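# Flip the barcode-down carton and restack it barcode up

## Task

A carton sitting on top of a stack has its bar code facing down. Flip it, then set it back on top of a stack with the bar code facing up, oriented the same way as the cartons beneath it and aligned with them. Release it so that it rests there on its own, because a carton that stays in place only while the robot holds it does not count. When finished, open the gripper and move the arm away.

## Robot and tools

Robot: two arms, left_arm and right_arm, each with six joints and a gripper. Both are driven through a single tool, execute_actions. The names are labels only. They do not mean the left or right side of a camera image.

Frame: one shared world frame. The origin is on the table surface midway between the arms. +x points out over the table, +z points up, and left_arm sits toward +y. Positions are in metres. The state line prints each gripper's end_effector_position and end_effector_quat_wxyz, in the form `left_arm: …` | `right_arm: …`. That point lies between the finger pads, about 1 cm short of the fingertips. The printed value can be off, and more so when the arm is stretched far. The fingers point along the gripper's +z axis and close along its y axis.

execute_actions, argument actions: a list holding either nothing, one action, or one wait. An optional pictures boolean chooses whether camera images come back; by default they do.
- Empty list ({"actions": []}): commands nothing and returns the current state.
- Action: {"rows": [[...]], "steps": N}. N is 1 to 15 control steps of 1/30 s each and defaults to 15. There can be up to 15 rows. One row is used per step, and the last row repeats if there are fewer rows than steps.
- Wait: {"steps": N} with no rows, N up to 300. It returns once N steps have passed since the previous result.
If a call is refused, nothing reaches the robot.

Row layout: every row has exactly 14 numbers covering both arms, even when only one arm is moving. Positions 1 to 7 are left_arm: waist, shoulder, elbow, wrist pitch, wrist yaw, wrist roll, then opening. Positions 8 to 14 give the same seven values for right_arm. Joint values are absolute target angles in radians, in the same form as the Joint positions line. They are not offsets.

Joint ranges (rad): waist -2.618 to 3.054, shoulder 0.000 to 3.142, elbow 0.000 to 3.142, wrist pitch -1.571 to 1.571, wrist yaw -1.571 to 1.571, wrist roll -2.094 to 2.094. The true ends may sit up to 0.036 rad either way. A target more than 0.036 rad beyond a stated end, and farther out than that joint's last reading, makes the call refused. A target past the real end is clamped to that end, and the result then reports "joint sent to its limit". That message may refer to an earlier action. If it does not appear, the joint is not necessarily free to go further.

Opening: -1 is closed and +1 is fully open, which is a 0.094 m pad gap. Away from the extremes, the fingers move until grip_measured equals the value you command. To keep hold of something, command a value below grip_measured: about 0.03 below gives a firm hold, and a smaller margin gives a lighter one. In this task the grip force is capped at about 13 to 25 N per pad, so grip the carton well and move it gently. Each gripper's reading can be off by about 1 mm.

Speed: each step, a joint's target is kept within a set distance of its measured angle. Per arm, that distance is waist 0.202, shoulder 0.258, elbow 0.238, wrist pitch 0.573, and 0.522 for both wrist yaw and wrist roll. If the targets would put the gripper more than 70 mm from where it is, all of that arm's targets are pulled back toward the measured angles. A distant target therefore takes several calls to reach.

Between calls: while you think or wait, the arms keep heading for the last row you sent. They stop once nothing is moving much, or after a HELD step. After that, only a new action makes them move or press further. Fingers that are already opening or closing keep going.

Result lines:
- Joint positions and Joint velocities: one block per arm, the six joints (rad, rad/s) and then the pad gap (m, m/s).
- grip_measured: the measured opening on the command scale.
- HELD: marks steps on which your row, or part of it, was not sent.
- "joint command not followed": the clearance check changed or blocked joint targets on some steps. The rest of the row was still applied.
- MOTOR HOT: a motor has reached 75 °C.
- OVER-TEMPERATURE FAULT: an arm was stopped. At 90 °C the arm halts for 10 s. At 100 °C it drops what it holds and sags. Holding a load heats the motors, so do not keep a carton lifted longer than needed.

zoom_image: camera is "cam_high" or "cam_low", and region is [x0, y0, x1, y1] in image pixels with (0,0) at the top-left, at most 504 by 504. It returns a closer view of that camera's latest image. Both cameras produce 504x504 images, and their calibration lines give K, distortion and T_world_to_cam. cam_high is at roughly [0.686, -0.236, 0.551] and cam_low at roughly [1.221, -0.617, 0.365]. Each scene may shift these slightly.

finished_scene: argument scene, the number of the current scene. Replying without any tool call ends everything.

Suggested order: look first. Find the carton with its bar code down and note how the cartons under it are oriented. Grasp it, turn it over (for example with a wrist roll, or by passing it between the arms), and lower it gently onto the stack, bar code up and square with the cartons below. Open the gripper, lift clear, and check that the carton stays put. Then call finished_scene.

Avoid: pushing anything off the table, dropping or slamming the carton, pressing hard into the stack, letting the arms touch each other, and any faults. Brief outside tugs on a held part, or pushes on loose objects, can happen at any time.

Each tool is called after "Emit:" as name(argument=value, ...) on one line, values as JSON.

## Session

Emit:
execute_actions(actions=[])

Scene clock: 0.00 s of 4500.00 s.
left_arm: end_effector_position=(+0.2742, +0.2607, +0.3498) grip_measured=+1.000 end_effector_quat_wxyz=(+0.464, +0.160, +0.797, +0.352) | right_arm: end_effector_position=(+0.1182, -0.5502, +0.1244) grip_measured=+1.000 end_effector_quat_wxyz=(-0.004, +0.866, +0.501, +0.004)
Joint positions: left_arm=[-0.563  1.012  1.164 -0.622 -0.785  0.502  0.094] | right_arm=[-1.19   1.705  1.435 -1.311 -0.006  0.8    0.094]
Joint velocities: left_arm=[ 0.012 -0.002  0.022  0.007 -0.022 -0.066  0.   ] | right_arm=[-0.002 -0.007  0.007  0.022 -0.037 -0.007  0.   ]
Motor temperatures (°C, as the motors report them): left_arm=[23 24 21 23 24 24] | right_arm=[23 22 23 23 21 22]

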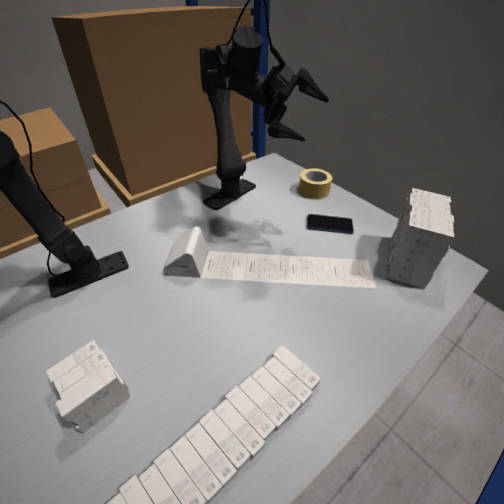

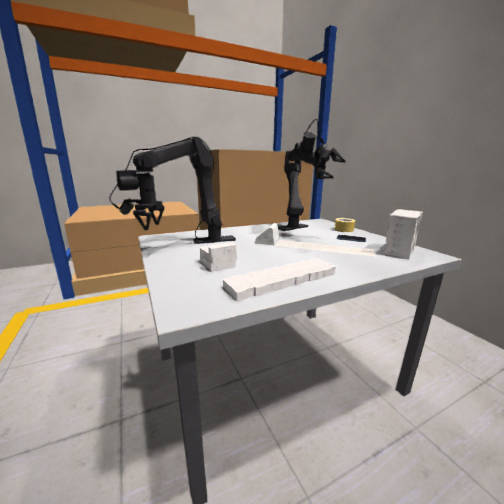

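Emit:
zoom_image(camera="cam_high", region=[360, 170, 490, 300])

Emit:
zoom_image(camera="cam_high", region=[30, 325, 150, 445])

Emit:
zoom_image(camera="cam_low", region=[180, 200, 440, 310])

Emit:
zoom_image(camera="cam_high", region=[100, 330, 340, 504])

Region (360, 170, 490, 300) of cam_high's 504x504 image, scaled by 3.877, with more detail than that image has.

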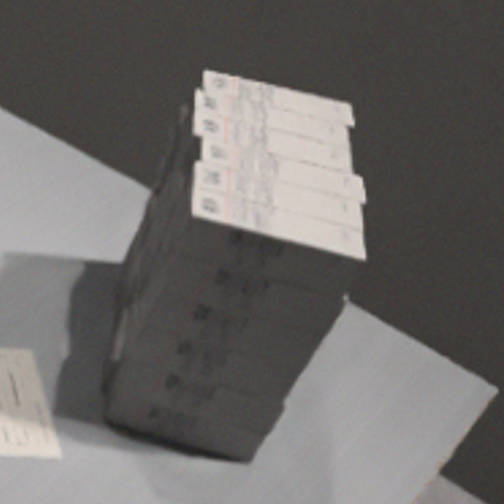

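Region (30, 325, 150, 445) of cam_high's 504x504 image, scaled by 4.200, with more detail than that image has.

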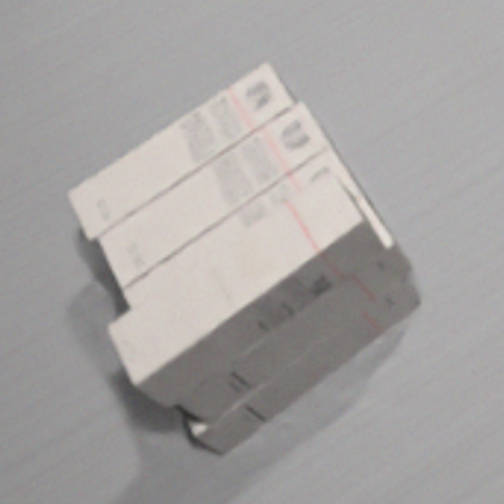

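Region (180, 200, 440, 310) of cam_low's 504x504 image, scaled by 1.938, with more detail than that image has; it fills the top 213 rows of this view, and the rest is white.

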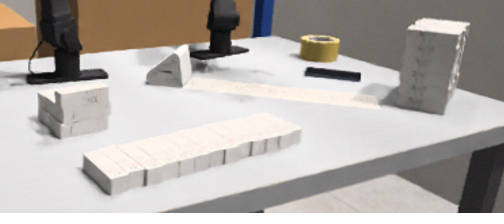

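Region (100, 330, 340, 504) of cam_high's 504x504 image, scaled by 2.100, with more detail than that image has; it fills the top 365 rows of this view, and the rest is white.

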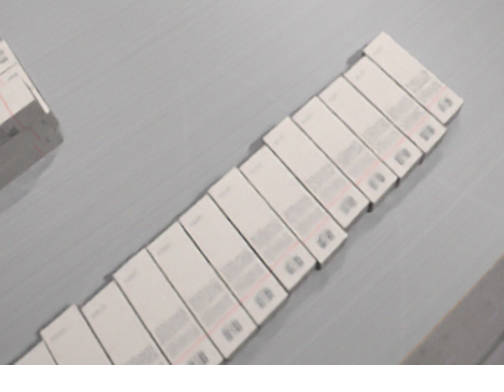

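Emit:
zoom_image(camera="cam_low", region=[190, 230, 250, 280])

Emit:
zoom_image(camera="cam_high", region=[45, 350, 135, 440])

Region (190, 230, 250, 280) of cam_low's 504x504 image, scaled by 8.400, with more detail than that image has.

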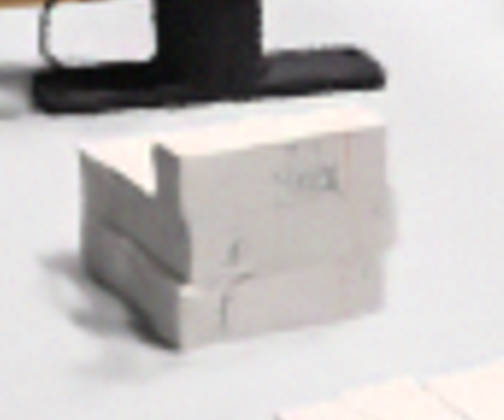

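Region (45, 350, 135, 440) of cam_high's 504x504 image, scaled by 5.600, with more detail than that image has.

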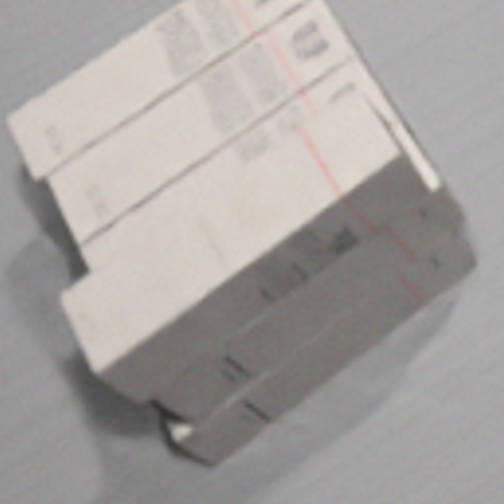

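Emit:
zoom_image(camera="cam_high", region=[190, 20, 350, 180])

Emit:
zoom_image(camera="cam_low", region=[100, 130, 230, 250])

Region (190, 20, 350, 180) of cam_high's 504x504 image, scaled by 3.150, with more detail than that image has.

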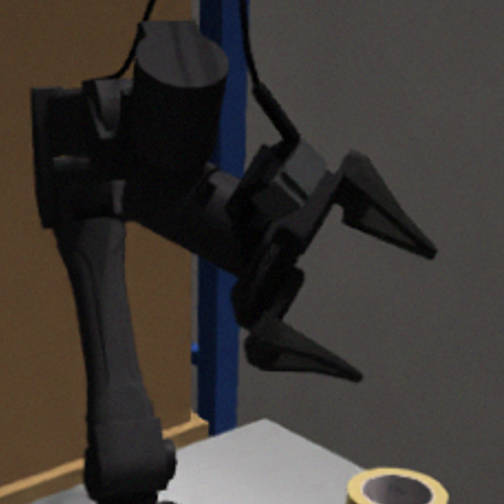

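Region (100, 130, 230, 250) of cam_low's 504x504 image, scaled by 3.877, with more detail than that image has; it fills the top 465 rows of this view, and the rest is white.

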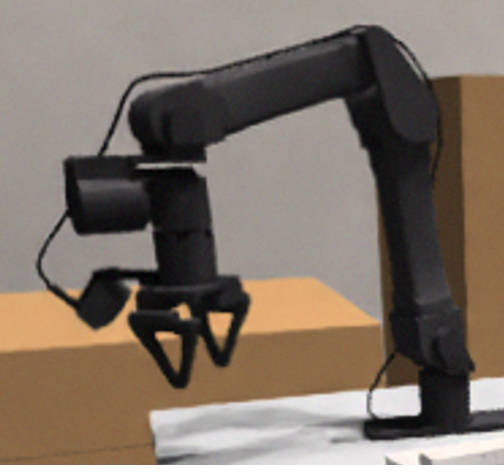

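Emit:
execute_actions(actions=[{"rows":[[-0.8,0.86,0.75,-0.1,-0.4,1.0,1,-0.7,1.75,1.7,-1.45,0,1.0,0.4]],"steps":15}], pictures=false)

Emit:
execute_actions(actions=[{"rows":[[-1.03,0.708,0.324,0.384,0,1.571,1,-0.15,1.923,1.848,-1.496,0,1.22,0.4]],"steps":15}], pictures=false)

Emit:
execute_actions(actions=[{"steps":45}])

Scene clock: 18.90 s of 4500.00 s.
left_arm: end_effector_position=(+0.2662, +0.1236, +0.2801) grip_measured=+1.000 end_effector_quat_wxyz=(+0.547, +0.474, +0.636, +0.268) | right_arm: end_effector_position=(+0.2746, -0.4904, +0.1745) grip_measured=+0.402 end_effector_quat_wxyz=(+0.038, +0.770, +0.636, +0.017)
Joint positions: left_arm=[-0.796  0.874  0.733 -0.146 -0.423  0.976  0.094] | right_arm=[-0.68   1.754  1.689 -1.427 -0.025  0.979  0.066]
Joint velocities: left_arm=[ 0.007 -0.022 -0.002  0.168  0.022  0.154  0.   ] | right_arm=[-0.242 -0.022 -0.002 -0.095  0.051  0.037 -0.   ]
Motor temperatures (°C, as the motors report them): left_arm=[23 25 24 25 24 24] | right_arm=[23 24 25 23 21 22]
Steps of this call (steps 1 to 90: nothing new was sent; then 15.40 s passed at rest; steps 91 to 105: all 15 steps of this action). Readings (joint positions):
91: left_arm=[-0.578 0.997 1.132 -0.560 -0.759 0.557] | right_arm=[-1.176 1.713 1.459 -1.335 -0.001 0.823]
92: left_arm=[-0.627 0.961 1.069 -0.467 -0.705 0.630] | right_arm=[-1.145 1.733 1.512 -1.375 0.006 0.855]
94: left_arm=[-0.739 0.895 0.928 -0.327 -0.599 0.756] | right_arm=[-1.042 1.753 1.610 -1.387 0.007 0.900]
98: left_arm=[-0.796 0.874 0.749 -0.226 -0.474 0.900] | right_arm=[-0.781 1.754 1.688 -1.387 0.002 0.951]
105: the state above

Scene clock: 19.40 s of 4500.00 s.
left_arm: end_effector_position=(+0.1727, +0.0173, +0.2288) grip_measured=+1.000 end_effector_quat_wxyz=(+0.635, +0.681, +0.276, +0.238) | right_arm: end_effector_position=(+0.3867, -0.3270, +0.1465) grip_measured=+0.402 end_effector_quat_wxyz=(-0.017, +0.647, +0.762, +0.008)
Joint positions: left_arm=[-1.025  0.723  0.306  0.337 -0.027  1.543  0.094] | right_arm=[-0.109  1.943  1.823 -1.473 -0.031  1.196  0.066]
Joint velocities: left_arm=[ 0.002 -0.007 -0.007  0.212  0.168  0.198  0.   ] | right_arm=[-0.276  0.012 -0.022 -0.125  0.022  0.125 -0.   ]
Motor temperatures (°C, as the motors report them): left_arm=[23 25 24 26 24 24] | right_arm=[23 25 25 23 21 22]
Steps of this call (steps 1 to 15: all 15 steps of this action). Readings (joint positions):
1: left_arm=[-0.809 0.861 0.707 -0.087 -0.395 1.029] | right_arm=[-0.670 1.770 1.710 -1.450 -0.015 1.011]
2: left_arm=[-0.852 0.829 0.652 -0.001 -0.343 1.106] | right_arm=[-0.643 1.802 1.756 -1.476 -0.001 1.052]
4: left_arm=[-0.959 0.758 0.519 0.144 -0.229 1.258] | right_arm=[-0.542 1.862 1.813 -1.468 0.004 1.106]
8: left_arm=[-1.025 0.723 0.326 0.256 -0.087 1.443] | right_arm=[-0.293 1.933 1.823 -1.459 0.000 1.164]
15: the state above

Scene clock: 20.90 s of 4500.00 s.
left_arm: end_effector_position=(+0.1711, +0.0151, +0.2362) grip_measured=+1.000 end_effector_quat_wxyz=(+0.644, +0.677, +0.259, +0.245) | right_arm: end_effector_position=(+0.3804, -0.3428, +0.1465) grip_measured=+0.402 end_effector_quat_wxyz=(-0.019, +0.667, +0.745, +0.001)
Joint positions: left_arm=[-1.025  0.723  0.306  0.367 -0.012  1.568  0.094] | right_arm=[-0.149  1.943  1.823 -1.484 -0.019  1.208  0.066]
Joint velocities: left_arm=[-0.017 -0.002 -0.002 -0.051  0.022 -0.022  0.   ] | right_arm=[ 0.007  0.002  0.002 -0.007  0.037  0.007  0.   ]
Motor temperatures (°C, as the motors report them): left_arm=[23 25 25 26 24 24] | right_arm=[23 25 26 23 21 22]
Steps of this call (steps 1 to 30: the robot went on to your last target; steps 31 to 45: nothing new was sent). Readings (joint positions):
1: left_arm=[-1.025 0.723 0.306 0.344 -0.024 1.547] | right_arm=[-0.118 1.943 1.823 -1.475 -0.030 1.198]
2: left_arm=[-1.025 0.723 0.306 0.349 -0.021 1.552] | right_arm=[-0.129 1.943 1.823 -1.477 -0.027 1.200]
4: left_arm=[-1.025 0.723 0.306 0.356 -0.018 1.558] | right_arm=[-0.144 1.943 1.823 -1.480 -0.023 1.204]
8: left_arm=[-1.025 0.723 0.306 0.363 -0.014 1.564] | right_arm=[-0.149 1.943 1.823 -1.483 -0.019 1.207]
45: the state above
All arms were judged still, so your last target was given up. Only a new action makes them travel on or press farther. Fingers that are still opening or closing keep moving.

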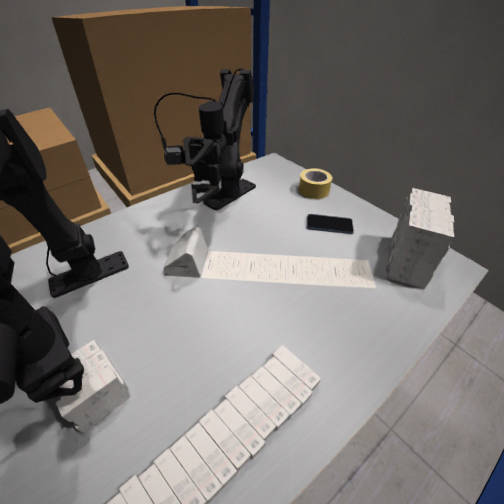

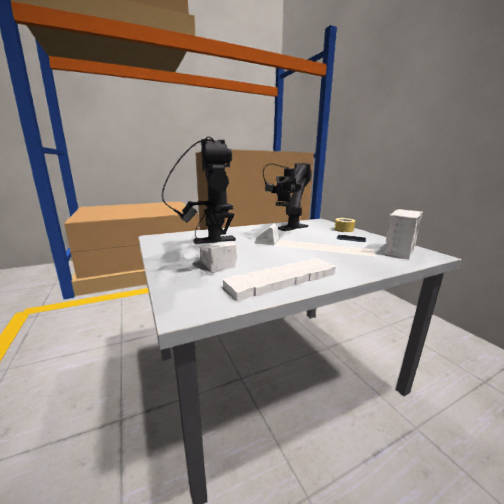

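Emit:
execute_actions(actions=[{"rows":[[-1.03,0.708,0.324,0.384,0,1.571,1,-0.15,1.926,1.83,-1.472,0.01,1.22,0.4],[-1.03,0.708,0.324,0.384,0,1.571,1,-0.15,1.929,1.81,-1.445,0.015,1.225,0.4],[-1.03,0.708,0.324,0.384,0,1.571,1,-0.15,1.932,1.79,-1.417,0.02,1.23,0.4],[-1.03,0.708,0.324,0.384,0,1.571,1,-0.15,1.935,1.77,-1.39,0.02,1.23,0.4],[-1.03,0.708,0.324,0.384,0,1.571,1,-0.15,1.938,1.75,-1.36,0.02,1.23,0.4],[-1.03,0.708,0.324,0.384,0,1.571,1,-0.15,1.941,1.73,-1.33,0.02,1.23,0.4],[-1.03,0.708,0.324,0.384,0,1.571,1,-0.15,1.945,1.708,-1.3,0.02,1.23,0.4]],"steps":15}], pictures=false)

Emit:
execute_actions(actions=[{"steps":15}])

Emit:
zoom_image(camera="cam_high", region=[0, 310, 150, 460])

Emit:
zoom_image(camera="cam_low", region=[170, 190, 270, 280])

Scene clock: 23.77 s of 4500.00 s.
left_arm: end_effector_position=(+0.1711, +0.0151, +0.2362) grip_measured=+1.000 end_effector_quat_wxyz=(+0.644, +0.677, +0.259, +0.245) | right_arm: end_effector_position=(+0.3947, -0.3494, +0.1189) grip_measured=+0.402 end_effector_quat_wxyz=(+0.008, +0.671, +0.742, +0.006)
Joint positions: left_arm=[-1.025  0.723  0.306  0.367 -0.012  1.568  0.094] | right_arm=[-0.149  1.945  1.717 -1.323 -0.003  1.218  0.066]
Joint velocities: left_arm=[-0.007  0.002  0.007 -0.066  0.022 -0.037  0.   ] | right_arm=[-0.002  0.002 -0.002  0.066 -0.037  0.051  0.   ]
Motor temperatures (°C, as the motors report them): left_arm=[23 25 25 26 24 24] | right_arm=[23 26 26 23 21 22]
Steps of this call (steps 1 to 71: nothing new was sent; steps 72 to 86: all 15 steps of this action). Readings (joint positions):
72: left_arm=[-1.025 0.723 0.306 0.367 -0.012 1.568] | right_arm=[-0.149 1.943 1.823 -1.484 -0.018 1.208]
73: left_arm=[-1.025 0.723 0.306 0.367 -0.012 1.568] | right_arm=[-0.149 1.943 1.823 -1.481 -0.016 1.209]
75: left_arm=[-1.025 0.723 0.306 0.367 -0.012 1.568] | right_arm=[-0.149 1.943 1.815 -1.459 -0.011 1.213]
79: left_arm=[-1.025 0.723 0.306 0.367 -0.012 1.568] | right_arm=[-0.149 1.943 1.747 -1.379 -0.005 1.216]
86: the state above

Scene clock: 24.27 s of 4500.00 s.
left_arm: end_effector_position=(+0.1711, +0.0151, +0.2362) grip_measured=+1.000 end_effector_quat_wxyz=(+0.644, +0.677, +0.259, +0.245) | right_arm: end_effector_position=(+0.3984, -0.3505, +0.1190) grip_measured=+0.402 end_effector_quat_wxyz=(+0.015, +0.671, +0.741, +0.009)
Joint positions: left_arm=[-1.025  0.723  0.306  0.367 -0.012  1.568  0.094] | right_arm=[-0.149  1.945  1.717 -1.307 -0.002  1.219  0.066]
Joint velocities: left_arm=[-0.007  0.007 -0.017 -0.022 -0.081  0.037  0.   ] | right_arm=[-0.017 -0.022  0.007  0.007 -0.022 -0.051  0.   ]
Motor temperatures (°C, as the motors report them): left_arm=[23 25 25 26 24 24] | right_arm=[23 26 26 23 21 22]
Steps of this call (steps 1 to 15: the robot went on to your last target). Readings (joint positions):
1: left_arm=[-1.025 0.723 0.306 0.367 -0.012 1.568] | right_arm=[-0.149 1.945 1.717 -1.320 -0.003 1.218]
2: left_arm=[-1.025 0.723 0.306 0.367 -0.012 1.568] | right_arm=[-0.149 1.945 1.717 -1.316 -0.003 1.218]
4: left_arm=[-1.025 0.723 0.306 0.367 -0.012 1.568] | right_arm=[-0.149 1.945 1.717 -1.313 -0.002 1.219]
8: left_arm=[-1.025 0.723 0.306 0.367 -0.012 1.568] | right_arm=[-0.149 1.945 1.717 -1.309 -0.002 1.219]
15: the state above

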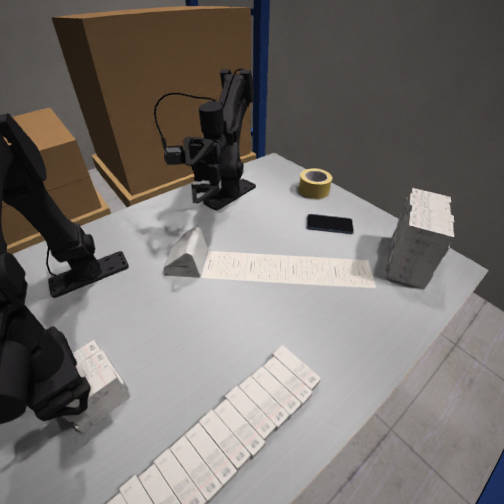

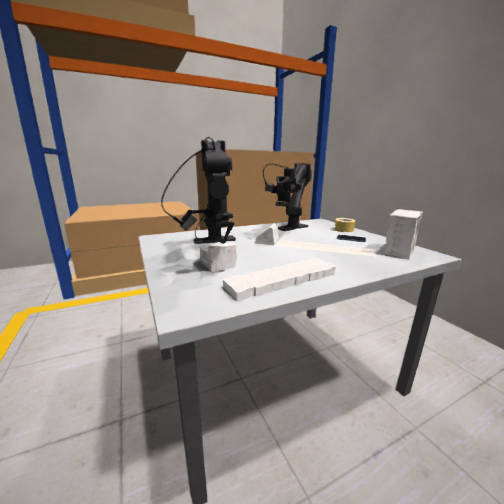

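Region (0, 310, 150, 460) of cam_high's 504x504 image, scaled by 3.360, with more detail than that image has.

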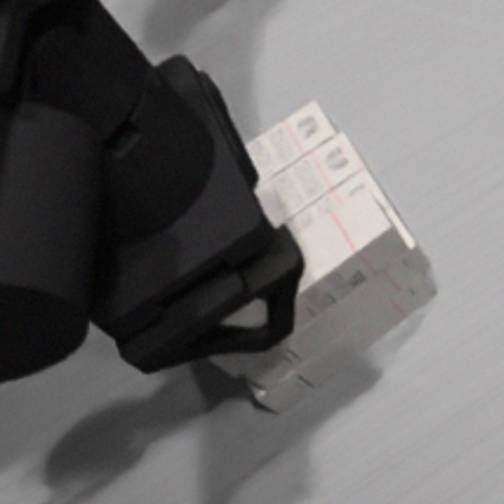

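Region (170, 190, 270, 280) of cam_low's 504x504 image, scaled by 5.040, with more detail than that image has; it fills the top 454 rows of this view, and the rest is white.

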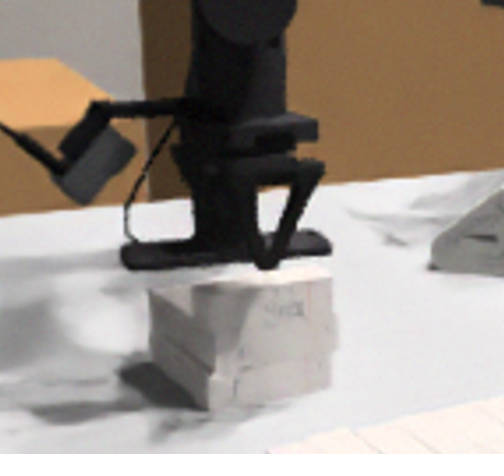

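Emit:
execute_actions(actions=[{"rows":[[-1.03,0.708,0.324,0.384,0,1.571,1,-0.15,1.947,1.695,-1.3,0.02,1.23,0.4],[-1.03,0.708,0.324,0.384,0,1.571,1,-0.15,1.949,1.68,-1.285,0.02,1.23,0.4],[-1.03,0.708,0.324,0.384,0,1.571,1,-0.15,1.951,1.665,-1.27,0.02,1.23,0.4],[-1.03,0.708,0.324,0.384,0,1.571,1,-0.15,1.953,1.65,-1.253,0.02,1.23,0.4],[-1.03,0.708,0.324,0.384,0,1.571,1,-0.15,1.955,1.635,-1.236,0.02,1.23,0.4],[-1.03,0.708,0.324,0.384,0,1.571,1,-0.15,1.957,1.62,-1.22,0.02,1.23,0.4],[-1.03,0.708,0.324,0.384,0,1.571,1,-0.15,1.96,1.605,-1.203,0.02,1.23,0.4],[-1.03,0.708,0.324,0.384,0,1.571,1,-0.15,1.963,1.59,-1.186,0.02,1.23,0.4],[-1.03,0.708,0.324,0.384,0,1.571,1,-0.15,1.967,1.57,-1.17,0.02,1.23,0.4]],"steps":15}], pictures=false)

Emit:
execute_actions(actions=[{"steps":15}])

Emit:
zoom_image(camera="cam_high", region=[0, 310, 150, 460])

Emit:
zoom_image(camera="cam_low", region=[170, 190, 270, 280])

Scene clock: 27.63 s of 4500.00 s.
left_arm: end_effector_position=(+0.1711, +0.0151, +0.2362) grip_measured=+1.000 end_effector_quat_wxyz=(+0.644, +0.677, +0.259, +0.245) | right_arm: end_effector_position=(+0.3901, -0.3485, +0.0795) grip_measured=+0.402 end_effector_quat_wxyz=(-0.002, +0.671, +0.741, -0.000)
Joint positions: left_arm=[-1.025  0.723  0.306  0.367 -0.012  1.568  0.094] | right_arm=[-0.149  1.96   1.581 -1.196 -0.001  1.22   0.066]
Joint velocities: left_arm=[-0.002  0.002 -0.007  0.007 -0.037 -0.007  0.   ] | right_arm=[ 0.012  0.012 -0.002  0.081  0.066  0.022 -0.001]
Motor temperatures (°C, as the motors report them): left_arm=[23 25 26 27 24 24] | right_arm=[23 26 26 23 21 22]
Steps of this call (steps 1 to 15: the robot went on to your last target; steps 16 to 86: nothing new was sent; steps 87 to 101: all 15 steps of this action). Readings (joint positions):
87: left_arm=[-1.025 0.723 0.306 0.367 -0.012 1.568] | right_arm=[-0.149 1.945 1.717 -1.307 -0.002 1.219]
88: left_arm=[-1.025 0.723 0.306 0.367 -0.012 1.568] | right_arm=[-0.149 1.945 1.714 -1.304 -0.002 1.219]
90: left_arm=[-1.025 0.723 0.306 0.367 -0.012 1.568] | right_arm=[-0.149 1.945 1.697 -1.290 -0.001 1.219]
94: left_arm=[-1.025 0.723 0.306 0.367 -0.012 1.568] | right_arm=[-0.149 1.945 1.633 -1.247 -0.001 1.219]
101: the state above

Scene clock: 28.13 s of 4500.00 s.
left_arm: end_effector_position=(+0.1711, +0.0151, +0.2362) grip_measured=+1.000 end_effector_quat_wxyz=(+0.644, +0.677, +0.259, +0.245) | right_arm: end_effector_position=(+0.3946, -0.3497, +0.0794) grip_measured=+0.402 end_effector_quat_wxyz=(+0.006, +0.671, +0.741, +0.004)
Joint positions: left_arm=[-1.025  0.723  0.306  0.367 -0.012  1.568  0.094] | right_arm=[-0.149  1.961  1.581 -1.177 -0.001  1.22   0.066]
Joint velocities: left_arm=[ 0.002 -0.002  0.007 -0.022 -0.022 -0.051  0.   ] | right_arm=[-0.002 -0.017 -0.007 -0.007 -0.081 -0.007  0.   ]
Motor temperatures (°C, as the motors report them): left_arm=[23 25 26 27 24 24] | right_arm=[23 26 26 23 21 22]
Steps of this call (steps 1 to 15: the robot went on to your last target). Readings (joint positions):
1: left_arm=[-1.025 0.723 0.306 0.367 -0.012 1.568] | right_arm=[-0.149 1.961 1.581 -1.192 -0.001 1.220]
2: left_arm=[-1.025 0.723 0.306 0.367 -0.012 1.568] | right_arm=[-0.149 1.961 1.581 -1.189 -0.001 1.220]
4: left_arm=[-1.025 0.723 0.306 0.367 -0.012 1.568] | right_arm=[-0.149 1.961 1.581 -1.184 -0.001 1.220]
8: left_arm=[-1.025 0.723 0.306 0.367 -0.012 1.568] | right_arm=[-0.149 1.961 1.581 -1.179 -0.001 1.220]
15: the state above

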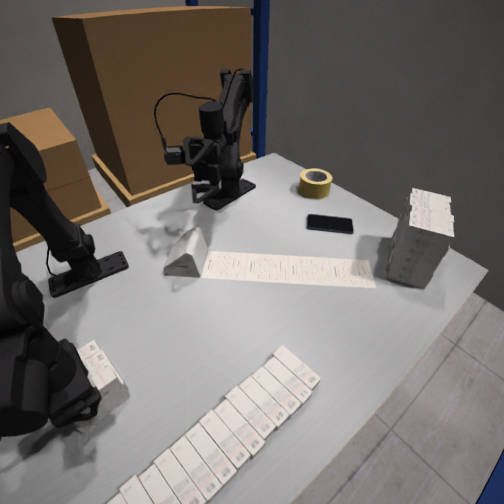

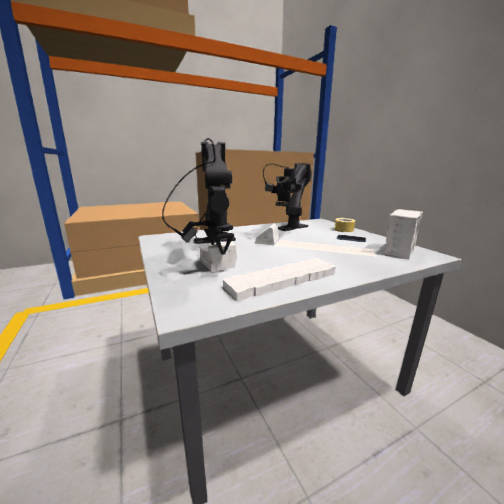

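Region (0, 310, 150, 460) of cam_high's 504x504 image, scaled by 3.360, with more detail than that image has.

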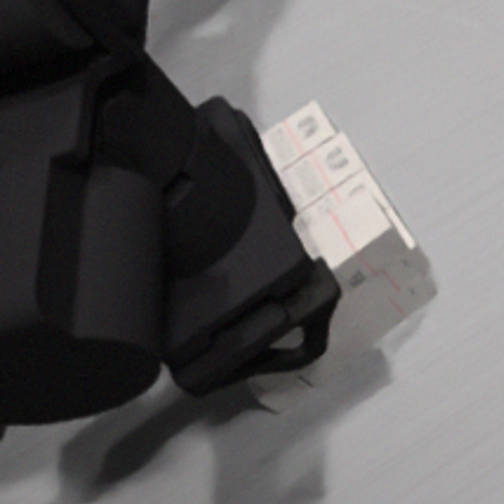

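Region (170, 190, 270, 280) of cam_low's 504x504 image, scaled by 5.040, with more detail than that image has; it fills the top 454 rows of this view, and the rest is white.

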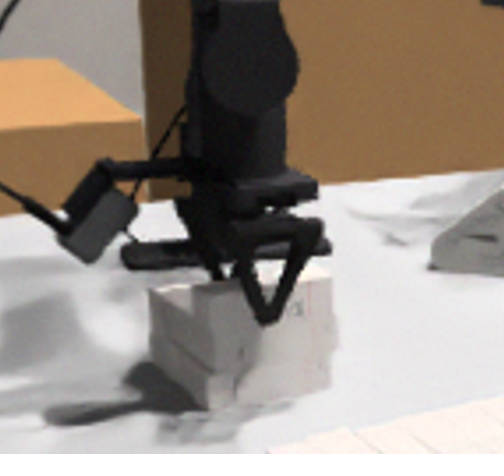

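Emit:
execute_actions(actions=[{"rows":[[-1.03,0.708,0.324,0.384,0,1.571,1,-0.15,1.975,1.57,-1.17,0.02,1.23,0.4],[-1.03,0.708,0.324,0.384,0,1.571,1,-0.15,1.984,1.57,-1.17,0.02,1.23,0.3],[-1.03,0.708,0.324,0.384,0,1.571,1,-0.15,1.984,1.57,-1.17,0.02,1.23,0.2],[-1.03,0.708,0.324,0.384,0,1.571,1,-0.15,1.984,1.57,-1.17,0.02,1.23,0.1],[-1.03,0.708,0.324,0.384,0,1.571,1,-0.15,1.984,1.57,-1.17,0.02,1.23,0.0],[-1.03,0.708,0.324,0.384,0,1.571,1,-0.15,1.984,1.57,-1.17,0.02,1.23,-0.1],[-1.03,0.708,0.324,0.384,0,1.571,1,-0.15,1.984,1.57,-1.17,0.02,1.23,-0.2]],"steps":15}])

Emit:
zoom_image(camera="cam_low", region=[170, 190, 270, 280])

Scene clock: 29.83 s of 4500.00 s.
left_arm: end_effector_position=(+0.1711, +0.0151, +0.2362) grip_measured=+1.000 end_effector_quat_wxyz=(+0.644, +0.677, +0.259, +0.245) | right_arm: end_effector_position=(+0.3947, -0.3497, +0.0794) grip_measured=-0.198 end_effector_quat_wxyz=(+0.006, +0.671, +0.741, +0.004)
Joint positions: left_arm=[-1.025  0.723  0.306  0.367 -0.012  1.568  0.094] | right_arm=[-0.149  1.961  1.581 -1.177 -0.001  1.22   0.038]
Joint velocities: left_arm=[-0.022 -0.007  0.012  0.022  0.022  0.037  0.   ] | right_arm=[-0.007 -0.007 -0.002 -0.007  0.051  0.095 -0.001]
Motor temperatures (°C, as the motors report them): left_arm=[23 25 26 27 24 24] | right_arm=[23 26 26 23 21 22]
Steps of this call (steps 1 to 15: the robot went on to your last target; steps 16 to 36: nothing new was sent; steps 37 to 51: all 15 steps of this action). Readings (joint positions):
37: left_arm=[-1.025 0.723 0.306 0.367 -0.012 1.568] | right_arm=[-0.149 1.961 1.581 -1.177 -0.001 1.220]
38: left_arm=[-1.025 0.723 0.306 0.367 -0.012 1.568] | right_arm=[-0.149 1.961 1.581 -1.177 -0.001 1.220]
40: left_arm=[-1.025 0.723 0.306 0.367 -0.012 1.568] | right_arm=[-0.149 1.961 1.581 -1.177 -0.001 1.220]
44: left_arm=[-1.025 0.723 0.306 0.367 -0.012 1.568] | right_arm=[-0.149 1.961 1.581 -1.177 -0.001 1.220]
51: the state above

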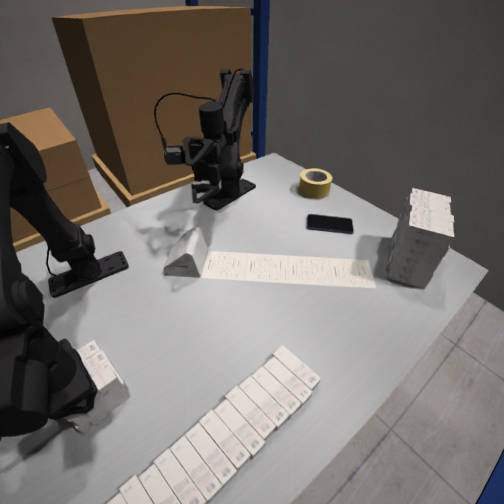

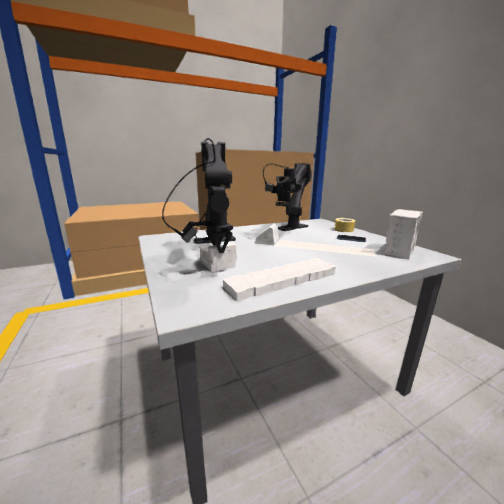

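Region (170, 190, 270, 280) of cam_low's 504x504 image, scaled by 5.040, with more detail than that image has; it fills the top 454 rows of this view, and the rest is white.

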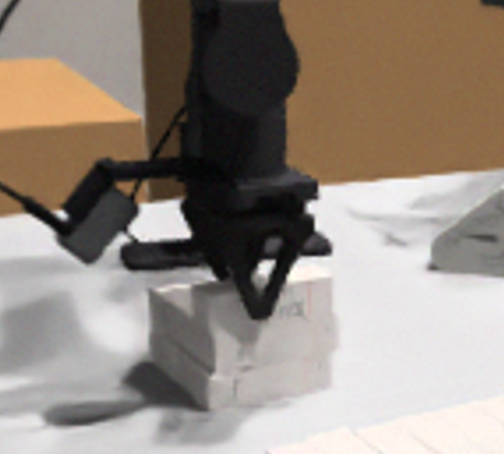

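Emit:
execute_actions(actions=[{"rows":[[-1.03,0.708,0.324,0.384,0,1.571,1,-0.15,1.955,1.58,-1.17,0.02,1.23,-0.25],[-1.03,0.708,0.324,0.384,0,1.571,1,-0.15,1.955,1.58,-1.17,0.02,1.23,-0.3],[-1.03,0.708,0.324,0.384,0,1.571,1,-0.15,1.955,1.58,-1.17,0.02,1.23,-0.34],[-1.03,0.708,0.324,0.384,0,1.571,1,-0.15,1.955,1.58,-1.17,0.02,1.23,-0.38],[-1.03,0.708,0.324,0.384,0,1.571,1,-0.15,1.955,1.58,-1.17,0.02,1.23,-0.42],[-1.03,0.708,0.324,0.384,0,1.571,1,-0.15,1.955,1.58,-1.17,0.02,1.23,-0.46]],"steps":15}])

Emit:
zoom_image(camera="cam_high", region=[0, 310, 150, 460])

Scene clock: 31.53 s of 4500.00 s.
left_arm: end_effector_position=(+0.1711, +0.0151, +0.2362) grip_measured=+1.000 end_effector_quat_wxyz=(+0.644, +0.677, +0.259, +0.245) | right_arm: end_effector_position=(+0.3947, -0.3497, +0.0794) grip_measured=-0.396 end_effector_quat_wxyz=(+0.006, +0.671, +0.741, +0.004)
Joint positions: left_arm=[-1.025  0.723  0.306  0.367 -0.012  1.568  0.094] | right_arm=[-0.149  1.961  1.581 -1.177 -0.001  1.22   0.028]
Joint velocities: left_arm=[-0.007 -0.022  0.002  0.022 -0.066  0.037  0.   ] | right_arm=[-0.007 -0.012 -0.007  0.007 -0.007 -0.037  0.001]
Motor temperatures (°C, as the motors report them): left_arm=[23 25 26 27 24 24] | right_arm=[23 26 26 23 21 22]
Steps of this call (steps 1 to 15: the robot went on to your last target; steps 16 to 36: nothing new was sent; steps 37 to 51: all 15 steps of this action). Readings (joint positions):
37: left_arm=[-1.025 0.723 0.306 0.367 -0.012 1.568] | right_arm=[-0.149 1.961 1.581 -1.177 -0.001 1.220]
38: left_arm=[-1.025 0.723 0.306 0.367 -0.012 1.568] | right_arm=[-0.149 1.961 1.581 -1.177 -0.001 1.220]
40: left_arm=[-1.025 0.723 0.306 0.367 -0.012 1.568] | right_arm=[-0.149 1.961 1.581 -1.177 -0.001 1.220]
44: left_arm=[-1.025 0.723 0.306 0.367 -0.012 1.568] | right_arm=[-0.149 1.961 1.581 -1.177 -0.001 1.220]
51: the state above

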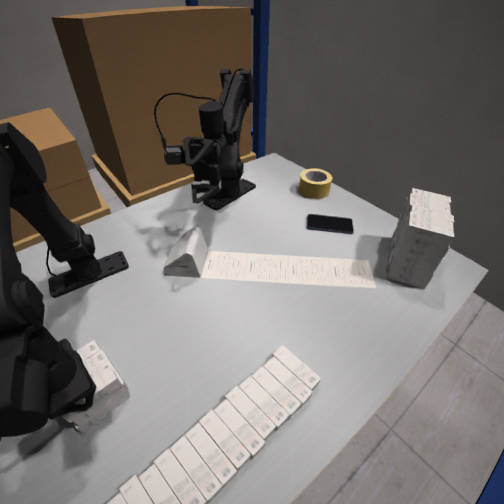

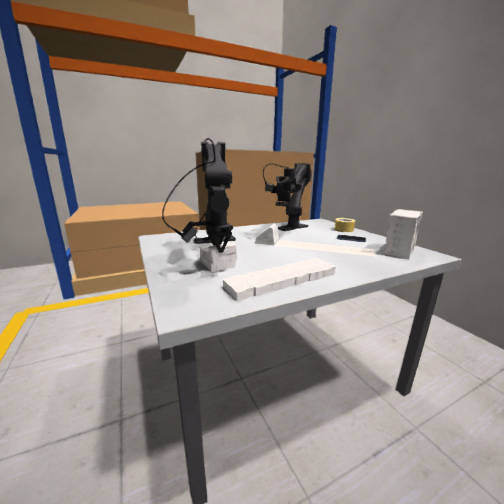

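Region (0, 310, 150, 460) of cam_high's 504x504 image, scaled by 3.360, with more detail than that image has.

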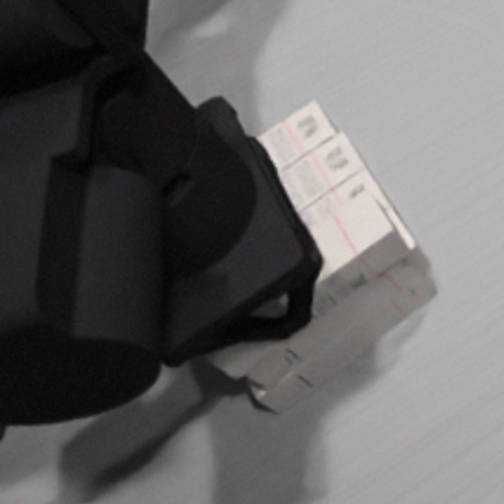

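Emit:
execute_actions(actions=[{"rows":[[-1.03,0.708,0.324,0.384,0,1.571,1,-0.15,1.95,1.6,-1.19,0.02,1.23,-0.46],[-1.03,0.708,0.324,0.384,0,1.571,1,-0.15,1.947,1.615,-1.205,0.02,1.23,-0.46],[-1.03,0.708,0.324,0.384,0,1.571,1,-0.15,1.944,1.63,-1.22,0.02,1.23,-0.46],[-1.03,0.708,0.324,0.384,0,1.571,1,-0.15,1.941,1.645,-1.24,0.02,1.23,-0.46],[-1.03,0.708,0.324,0.384,0,1.571,1,-0.15,1.938,1.66,-1.26,0.02,1.23,-0.46],[-1.03,0.708,0.324,0.384,0,1.571,1,-0.15,1.935,1.675,-1.28,0.02,1.23,-0.46],[-1.03,0.708,0.324,0.384,0,1.571,1,-0.15,1.932,1.69,-1.3,0.02,1.23,-0.46],[-1.03,0.708,0.324,0.384,0,1.571,1,-0.15,1.929,1.705,-1.32,0.02,1.23,-0.46],[-1.03,0.708,0.324,0.384,0,1.571,1,-0.15,1.926,1.72,-1.335,0.02,1.23,-0.46],[-1.03,0.708,0.324,0.384,0,1.571,1,-0.15,1.92,1.74,-1.355,0.02,1.23,-0.46],[-1.03,0.708,0.324,0.384,0,1.571,1,-0.15,1.9,1.74,-1.375,0.02,1.23,-0.46],[-1.03,0.708,0.324,0.384,0,1.571,1,-0.15,1.88,1.73,-1.39,0.02,1.23,-0.46],[-1.03,0.708,0.324,0.384,0,1.571,1,-0.14,1.86,1.72,-1.4,0.02,1.23,-0.46],[-1.03,0.708,0.324,0.384,0,1.571,1,-0.12,1.84,1.71,-1.41,0.02,1.23,-0.46],[-1.03,0.708,0.324,0.384,0,1.571,1,-0.09,1.82,1.7,-1.42,0.02,1.24,-0.46]],"steps":15}], pictures=false)

Emit:
execute_actions(actions=[{"rows":[[-1.03,0.708,0.324,0.384,0,1.571,1,-0.05,1.8,1.69,-1.43,0.02,1.25,-0.46],[-1.03,0.708,0.324,0.384,0,1.571,1,0,1.78,1.68,-1.44,0.02,1.26,-0.46],[-1.03,0.708,0.324,0.384,0,1.571,1,0.05,1.76,1.67,-1.45,0.02,1.27,-0.46],[-1.03,0.708,0.324,0.384,0,1.571,1,0.1,1.74,1.66,-1.46,0.02,1.28,-0.46],[-1.03,0.708,0.324,0.384,0,1.571,1,0.15,1.72,1.65,-1.47,0.02,1.29,-0.46],[-1.03,0.708,0.324,0.384,0,1.571,1,0.2,1.7,1.64,-1.48,0.02,1.3,-0.46],[-1.03,0.708,0.324,0.384,0,1.571,1,0.25,1.68,1.63,-1.49,0.02,1.31,-0.46],[-1.03,0.708,0.324,0.384,0,1.571,1,0.3,1.66,1.62,-1.5,0.02,1.32,-0.46],[-1.03,0.708,0.324,0.384,0,1.571,1,0.35,1.65,1.61,-1.51,0.02,1.33,-0.46],[-1.03,0.708,0.324,0.384,0,1.571,1,0.4,1.64,1.6,-1.52,0.02,1.34,-0.46],[-1.03,0.708,0.324,0.384,0,1.571,1,0.45,1.63,1.59,-1.52,0.02,1.35,-0.46],[-1.03,0.708,0.324,0.384,0,1.571,1,0.5,1.62,1.58,-1.52,0.02,1.36,-0.46],[-1.03,0.708,0.324,0.384,0,1.571,1,0.5,1.62,1.57,-1.52,0.02,1.37,-0.46]],"steps":15}], pictures=false)

Emit:
execute_actions(actions=[{"steps":20}])

Scene clock: 36.60 s of 4500.00 s.
left_arm: end_effector_position=(+0.1711, +0.0151, +0.2362) grip_measured=+1.000 end_effector_quat_wxyz=(+0.644, +0.677, +0.259, +0.245) | right_arm: end_effector_position=(+0.3868, -0.3458, +0.1315) grip_measured=-0.396 end_effector_quat_wxyz=(+0.015, +0.669, +0.743, +0.007)
Joint positions: left_arm=[-1.025  0.723  0.306  0.367 -0.012  1.568  0.094] | right_arm=[-0.143  1.898  1.702 -1.341  0.002  1.221  0.028]
Joint velocities: left_arm=[-0.002 -0.012  0.007  0.007  0.007  0.007  0.   ] | right_arm=[ 0.168 -0.579  0.007 -0.462  0.11   0.022  0.   ]
Motor temperatures (°C, as the motors report them): left_arm=[23 25 27 28 24 24] | right_arm=[23 27 26 23 21 22]
Steps of this call (steps 1 to 15: the robot went on to your last target; steps 16 to 90: nothing new was sent; then 1.57 s passed at rest; steps 91 to 105: all 15 steps of this action). Readings (joint positions):
91: left_arm=[-1.025 0.723 0.306 0.367 -0.012 1.568] | right_arm=[-0.149 1.961 1.581 -1.177 -0.001 1.220]
92: left_arm=[-1.025 0.723 0.306 0.367 -0.012 1.568] | right_arm=[-0.149 1.961 1.581 -1.178 -0.001 1.220]
94: left_arm=[-1.025 0.723 0.306 0.367 -0.012 1.568] | right_arm=[-0.149 1.961 1.590 -1.192 -0.001 1.220]
98: left_arm=[-1.025 0.723 0.306 0.367 -0.012 1.568] | right_arm=[-0.149 1.961 1.647 -1.245 -0.001 1.220]
105: the state above

Scene clock: 37.10 s of 4500.00 s.
left_arm: end_effector_position=(+0.1711, +0.0151, +0.2362) grip_measured=+1.000 end_effector_quat_wxyz=(+0.644, +0.677, +0.259, +0.245) | right_arm: end_effector_position=(+0.3025, -0.1388, +0.1804) grip_measured=-0.397 end_effector_quat_wxyz=(+0.008, +0.445, +0.895, +0.013)
Joint positions: left_arm=[-1.025  0.723  0.306  0.367 -0.012  1.568  0.094] | right_arm=[ 0.511  1.645  1.592 -1.487 -0.005  1.332  0.028]
Joint velocities: left_arm=[ 0.007 -0.007  0.012  0.022 -0.066 -0.037  0.   ] | right_arm=[ 0.349 -0.061 -0.134 -0.227 -0.066  0.168  0.   ]
Motor temperatures (°C, as the motors report them): left_arm=[23 25 27 28 24 24] | right_arm=[23 27 26 23 21 22]
Steps of this call (steps 1 to 15: all 15 steps of this action). Readings (joint positions):
1: left_arm=[-1.025 0.723 0.306 0.367 -0.012 1.568] | right_arm=[-0.131 1.877 1.702 -1.356 0.006 1.225]
2: left_arm=[-1.025 0.723 0.306 0.367 -0.012 1.568] | right_arm=[-0.109 1.854 1.702 -1.369 0.011 1.230]
4: left_arm=[-1.025 0.723 0.306 0.367 -0.012 1.568] | right_arm=[-0.030 1.806 1.694 -1.389 0.018 1.242]
8: left_arm=[-1.025 0.723 0.306 0.367 -0.012 1.568] | right_arm=[0.207 1.721 1.660 -1.424 0.014 1.272]
15: the state above

Scene clock: 37.77 s of 4500.00 s.
left_arm: end_effector_position=(+0.1711, +0.0151, +0.2362) grip_measured=+1.000 end_effector_quat_wxyz=(+0.644, +0.677, +0.259, +0.245) | right_arm: end_effector_position=(+0.2970, -0.1423, +0.1784) grip_measured=-0.397 end_effector_quat_wxyz=(+0.001, +0.458, +0.889, +0.002)
Joint positions: left_arm=[-1.025  0.723  0.306  0.367 -0.012  1.568  0.094] | right_arm=[ 0.51   1.645  1.584 -1.506 -0.002  1.359  0.028]
Joint velocities: left_arm=[ 0.017  0.017  0.017 -0.051 -0.037  0.022  0.   ] | right_arm=[-0.012  0.002 -0.012  0.007  0.066 -0.022 -0.001]
Motor temperatures (°C, as the motors report them): left_arm=[23 25 27 28 24 24] | right_arm=[23 27 26 23 21 22]
Steps of this call (steps 1 to 20: the robot went on to your last target). Readings (joint positions):
1: left_arm=[-1.025 0.723 0.306 0.367 -0.012 1.568] | right_arm=[0.517 1.645 1.589 -1.494 -0.007 1.337]
2: left_arm=[-1.025 0.723 0.306 0.367 -0.012 1.568] | right_arm=[0.517 1.645 1.586 -1.498 -0.007 1.341]
4: left_arm=[-1.025 0.723 0.306 0.367 -0.012 1.568] | right_arm=[0.512 1.645 1.584 -1.502 -0.005 1.348]
8: left_arm=[-1.025 0.723 0.306 0.367 -0.012 1.568] | right_arm=[0.510 1.645 1.584 -1.505 -0.002 1.355]
20: the state above

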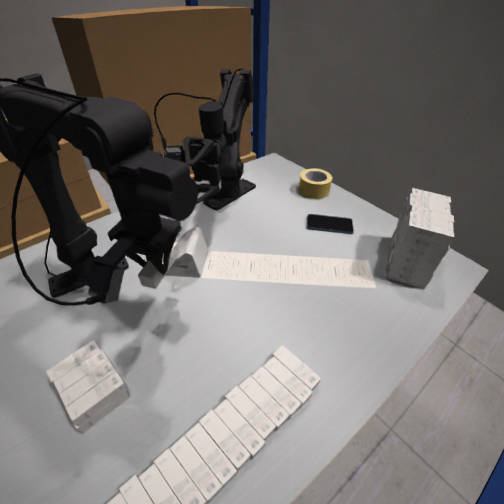

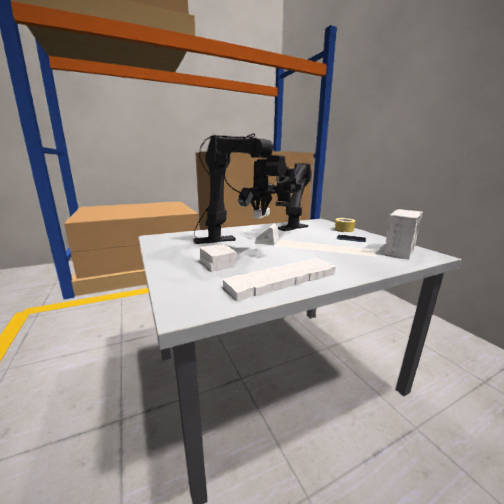

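Emit:
execute_actions(actions=[{"rows":[[-0.98,0.708,0.324,0.384,0,1.571,1,0.51,1.65,1.6,-1.52,0.02,1.41,-0.46],[-0.92,0.708,0.324,0.384,0,1.571,1,0.515,1.66,1.615,-1.52,0.02,1.45,-0.46],[-0.86,0.72,0.33,0.39,0.03,1.571,1,0.518,1.67,1.63,-1.525,0.02,1.5,-0.46],[-0.8,0.75,0.34,0.4,0.07,1.571,1,0.518,1.68,1.645,-1.53,0.02,1.55,-0.46],[-0.73,0.79,0.36,0.42,0.12,1.571,1,0.518,1.69,1.66,-1.53,0.02,1.6,-0.46],[-0.66,0.84,0.38,0.45,0.18,1.571,1,0.518,1.7,1.675,-1.535,0.02,1.65,-0.46],[-0.59,0.89,0.4,0.48,0.24,1.571,1,0.518,1.71,1.69,-1.54,0.02,1.7,-0.46],[-0.52,0.95,0.43,0.51,0.3,1.571,1,0.518,1.72,1.705,-1.54,0.02,1.75,-0.46],[-0.46,1.01,0.46,0.55,0.36,1.571,1,0.518,1.73,1.72,-1.545,0.02,1.8,-0.46],[-0.4,1.07,0.49,0.58,0.42,1.571,1,0.518,1.745,1.735,-1.545,0.02,1.85,-0.46],[-0.36,1.13,0.52,0.61,0.48,1.571,1,0.518,1.76,1.75,-1.545,0.02,1.9,-0.46],[-0.33,1.19,0.55,0.65,0.54,1.571,1,0.518,1.775,1.765,-1.545,0.02,1.94,-0.46],[-0.31,1.25,0.58,0.68,0.6,1.571,1,0.518,1.79,1.778,-1.545,0.02,1.97,-0.46],[-0.3,1.31,0.61,0.71,0.66,1.571,1,0.518,1.795,1.778,-1.545,0.02,2.0,-0.46],[-0.3,1.37,0.64,0.74,0.72,1.571,1,0.518,1.795,1.778,-1.545,0.02,2.0,-0.46]],"steps":15}], pictures=false)

Emit:
execute_actions(actions=[{"rows":[[-0.3,1.43,0.67,0.77,0.78,1.571,1,0.518,1.795,1.778,-1.545,0.02,2.0,-0.46],[-0.3,1.49,0.7,0.8,0.84,1.571,1,0.518,1.795,1.778,-1.545,0.02,2.0,-0.46],[-0.3,1.55,0.73,0.83,0.9,1.571,1,0.518,1.795,1.778,-1.545,0.02,2.0,-0.46],[-0.31,1.61,0.76,0.87,0.96,1.571,1,0.518,1.795,1.778,-1.545,0.02,2.0,-0.46],[-0.32,1.67,0.79,0.9,1.02,1.571,1,0.518,1.795,1.778,-1.545,0.02,2.0,-0.46],[-0.33,1.73,0.82,0.94,1.08,1.571,1,0.518,1.795,1.778,-1.545,0.02,2.0,-0.46],[-0.34,1.79,0.85,0.97,1.14,1.571,1,0.518,1.795,1.778,-1.545,0.02,2.0,-0.46],[-0.36,1.85,0.88,1.01,1.2,1.571,1,0.518,1.795,1.778,-1.545,0.02,2.0,-0.46],[-0.38,1.9,0.9,1.04,1.25,1.571,1,0.518,1.795,1.778,-1.545,0.02,2.0,-0.46],[-0.4,1.95,0.92,1.07,1.29,1.571,1,0.518,1.795,1.778,-1.545,0.02,2.0,-0.46],[-0.41,1.98,0.935,1.09,1.32,1.571,1,0.518,1.795,1.778,-1.545,0.02,2.0,-0.46],[-0.424,1.995,0.94,1.095,1.33,1.571,1,0.518,1.795,1.778,-1.545,0.02,2.0,-0.46]],"steps":15}], pictures=false)

Emit:
execute_actions(actions=[{"steps":25}])

Scene clock: 41.70 s of 4500.00 s.
left_arm: end_effector_position=(+0.3379, +0.1182, +0.2410) grip_measured=+1.000 end_effector_quat_wxyz=(+0.609, +0.643, +0.352, +0.303) | right_arm: end_effector_position=(+0.3298, -0.1283, +0.1842) grip_measured=-0.396 end_effector_quat_wxyz=(+0.005, +0.662, +0.749, +0.012)
Joint positions: left_arm=[-0.319  1.254  0.566  0.605  0.46   1.568  0.094] | right_arm=[ 0.51   1.768  1.748 -1.525 -0.001  1.855  0.028]
Joint velocities: left_arm=[ 0.432  1.707  0.906  0.857  1.619 -0.007  0.   ] | right_arm=[ 0.037  0.276  0.12  -0.007 -0.037  0.886  0.   ]
Motor temperatures (°C, as the motors report them): left_arm=[23 25 27 28 24 24] | right_arm=[23 27 26 23 21 22]
Steps of this call (steps 1 to 15: the robot went on to your last target; steps 16 to 90: nothing new was sent; then 0.43 s passed at rest; steps 91 to 105: all 15 steps of this action). Readings (joint positions):
91: left_arm=[-1.022 0.723 0.306 0.367 -0.009 1.568] | right_arm=[0.510 1.645 1.584 -1.506 -0.002 1.364]
92: left_arm=[-1.004 0.723 0.306 0.367 -0.004 1.568] | right_arm=[0.510 1.645 1.584 -1.506 -0.002 1.377]
94: left_arm=[-0.917 0.725 0.306 0.370 0.016 1.568] | right_arm=[0.510 1.650 1.594 -1.513 -0.002 1.422]
98: left_arm=[-0.652 0.839 0.355 0.415 0.127 1.568] | right_arm=[0.510 1.685 1.651 -1.521 -0.002 1.564]
105: the state above

Scene clock: 42.20 s of 4500.00 s.
left_arm: end_effector_position=(+0.3326, -0.0128, +0.1569) grip_measured=+1.000 end_effector_quat_wxyz=(+0.697, +0.714, +0.064, +0.008) | right_arm: end_effector_position=(+0.3313, -0.1278, +0.1786) grip_measured=-0.396 end_effector_quat_wxyz=(+0.001, +0.710, +0.705, +0.003)
Joint positions: left_arm=[-0.419  2.004  0.907  1.016  1.221  1.569  0.094] | right_arm=[ 0.51   1.788  1.75  -1.526 -0.     1.985  0.028]
Joint velocities: left_arm=[-0.247  0.217  0.017  0.183  0.608 -0.007  0.   ] | right_arm=[-0.002  0.012 -0.002 -0.051 -0.007 -0.037 -0.   ]
Motor temperatures (°C, as the motors report them): left_arm=[23 25 27 28 24 24] | right_arm=[23 27 26 23 21 22]
Steps of this call (steps 1 to 15: all 15 steps of this action). Readings (joint positions):
1: left_arm=[-0.308 1.314 0.596 0.636 0.515 1.568] | right_arm=[0.510 1.776 1.750 -1.525 -0.001 1.882]
2: left_arm=[-0.305 1.373 0.627 0.667 0.572 1.568] | right_arm=[0.510 1.781 1.750 -1.525 -0.001 1.904]
4: left_arm=[-0.305 1.492 0.688 0.730 0.691 1.568] | right_arm=[0.510 1.788 1.750 -1.525 -0.001 1.935]
8: left_arm=[-0.316 1.732 0.809 0.862 0.927 1.568] | right_arm=[0.510 1.788 1.750 -1.526 -0.001 1.967]
15: the state above

Scene clock: 43.03 s of 4500.00 s.
left_arm: end_effector_position=(+0.3151, -0.0169, +0.1667) grip_measured=+1.000 end_effector_quat_wxyz=(+0.706, +0.708, +0.003, -0.004) | right_arm: end_effector_position=(+0.3313, -0.1278, +0.1786) grip_measured=-0.396 end_effector_quat_wxyz=(+0.001, +0.711, +0.703, +0.003)
Joint positions: left_arm=[-0.427  2.008  0.914  1.086  1.318  1.569  0.094] | right_arm=[ 0.51   1.788  1.75  -1.526 -0.     1.989  0.028]
Joint velocities: left_arm=[-0.002 -0.012 -0.007 -0.007 -0.022  0.007  0.   ] | right_arm=[-0.027 -0.002 -0.017  0.007 -0.037  0.037  0.   ]
Motor temperatures (°C, as the motors report them): left_arm=[23 25 27 28 24 24] | right_arm=[23 27 26 23 21 22]
Steps of this call (steps 1 to 25: the robot went on to your last target). Readings (joint positions):
1: left_arm=[-0.425 2.008 0.907 1.023 1.241 1.569] | right_arm=[0.510 1.788 1.750 -1.526 -0.000 1.985]
2: left_arm=[-0.427 2.008 0.907 1.033 1.258 1.569] | right_arm=[0.510 1.788 1.750 -1.526 -0.000 1.986]
4: left_arm=[-0.427 2.008 0.912 1.054 1.280 1.569] | right_arm=[0.510 1.788 1.750 -1.526 -0.000 1.987]
8: left_arm=[-0.427 2.008 0.914 1.075 1.302 1.569] | right_arm=[0.510 1.788 1.750 -1.526 -0.000 1.988]
25: the state above

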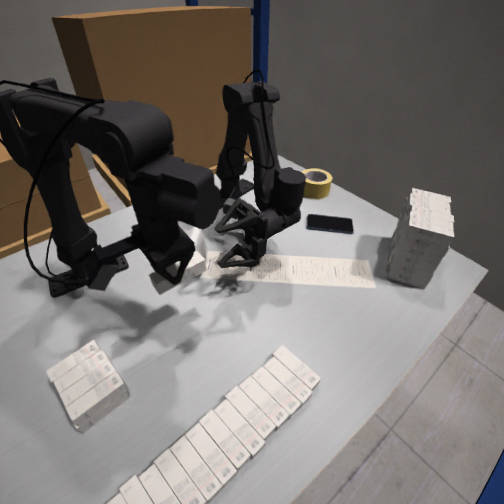

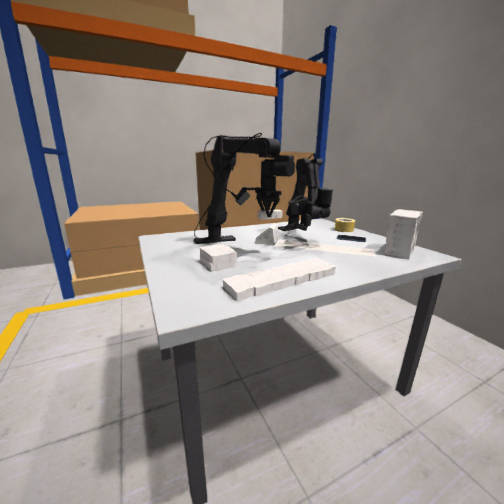

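Emit:
zoom_image(camera="cam_high", region=[130, 170, 290, 310])

Emit:
zoom_image(camera="cam_low", region=[230, 170, 340, 250])

Region (130, 170, 290, 310) of cam_high's 504x504 image, scaled by 3.150, with more detail than that image has; it fills the top 441 rows of this view, and the rest is white.

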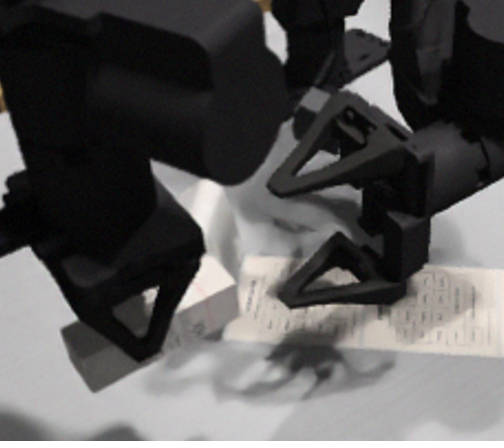

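Region (230, 170, 340, 250) of cam_low's 504x504 image, scaled by 4.582, with more detail than that image has; it fills the top 367 rows of this view, and the rest is white.

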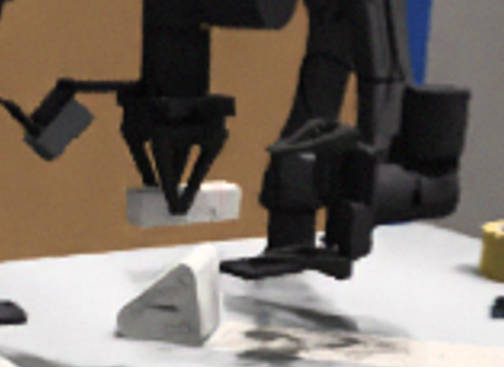

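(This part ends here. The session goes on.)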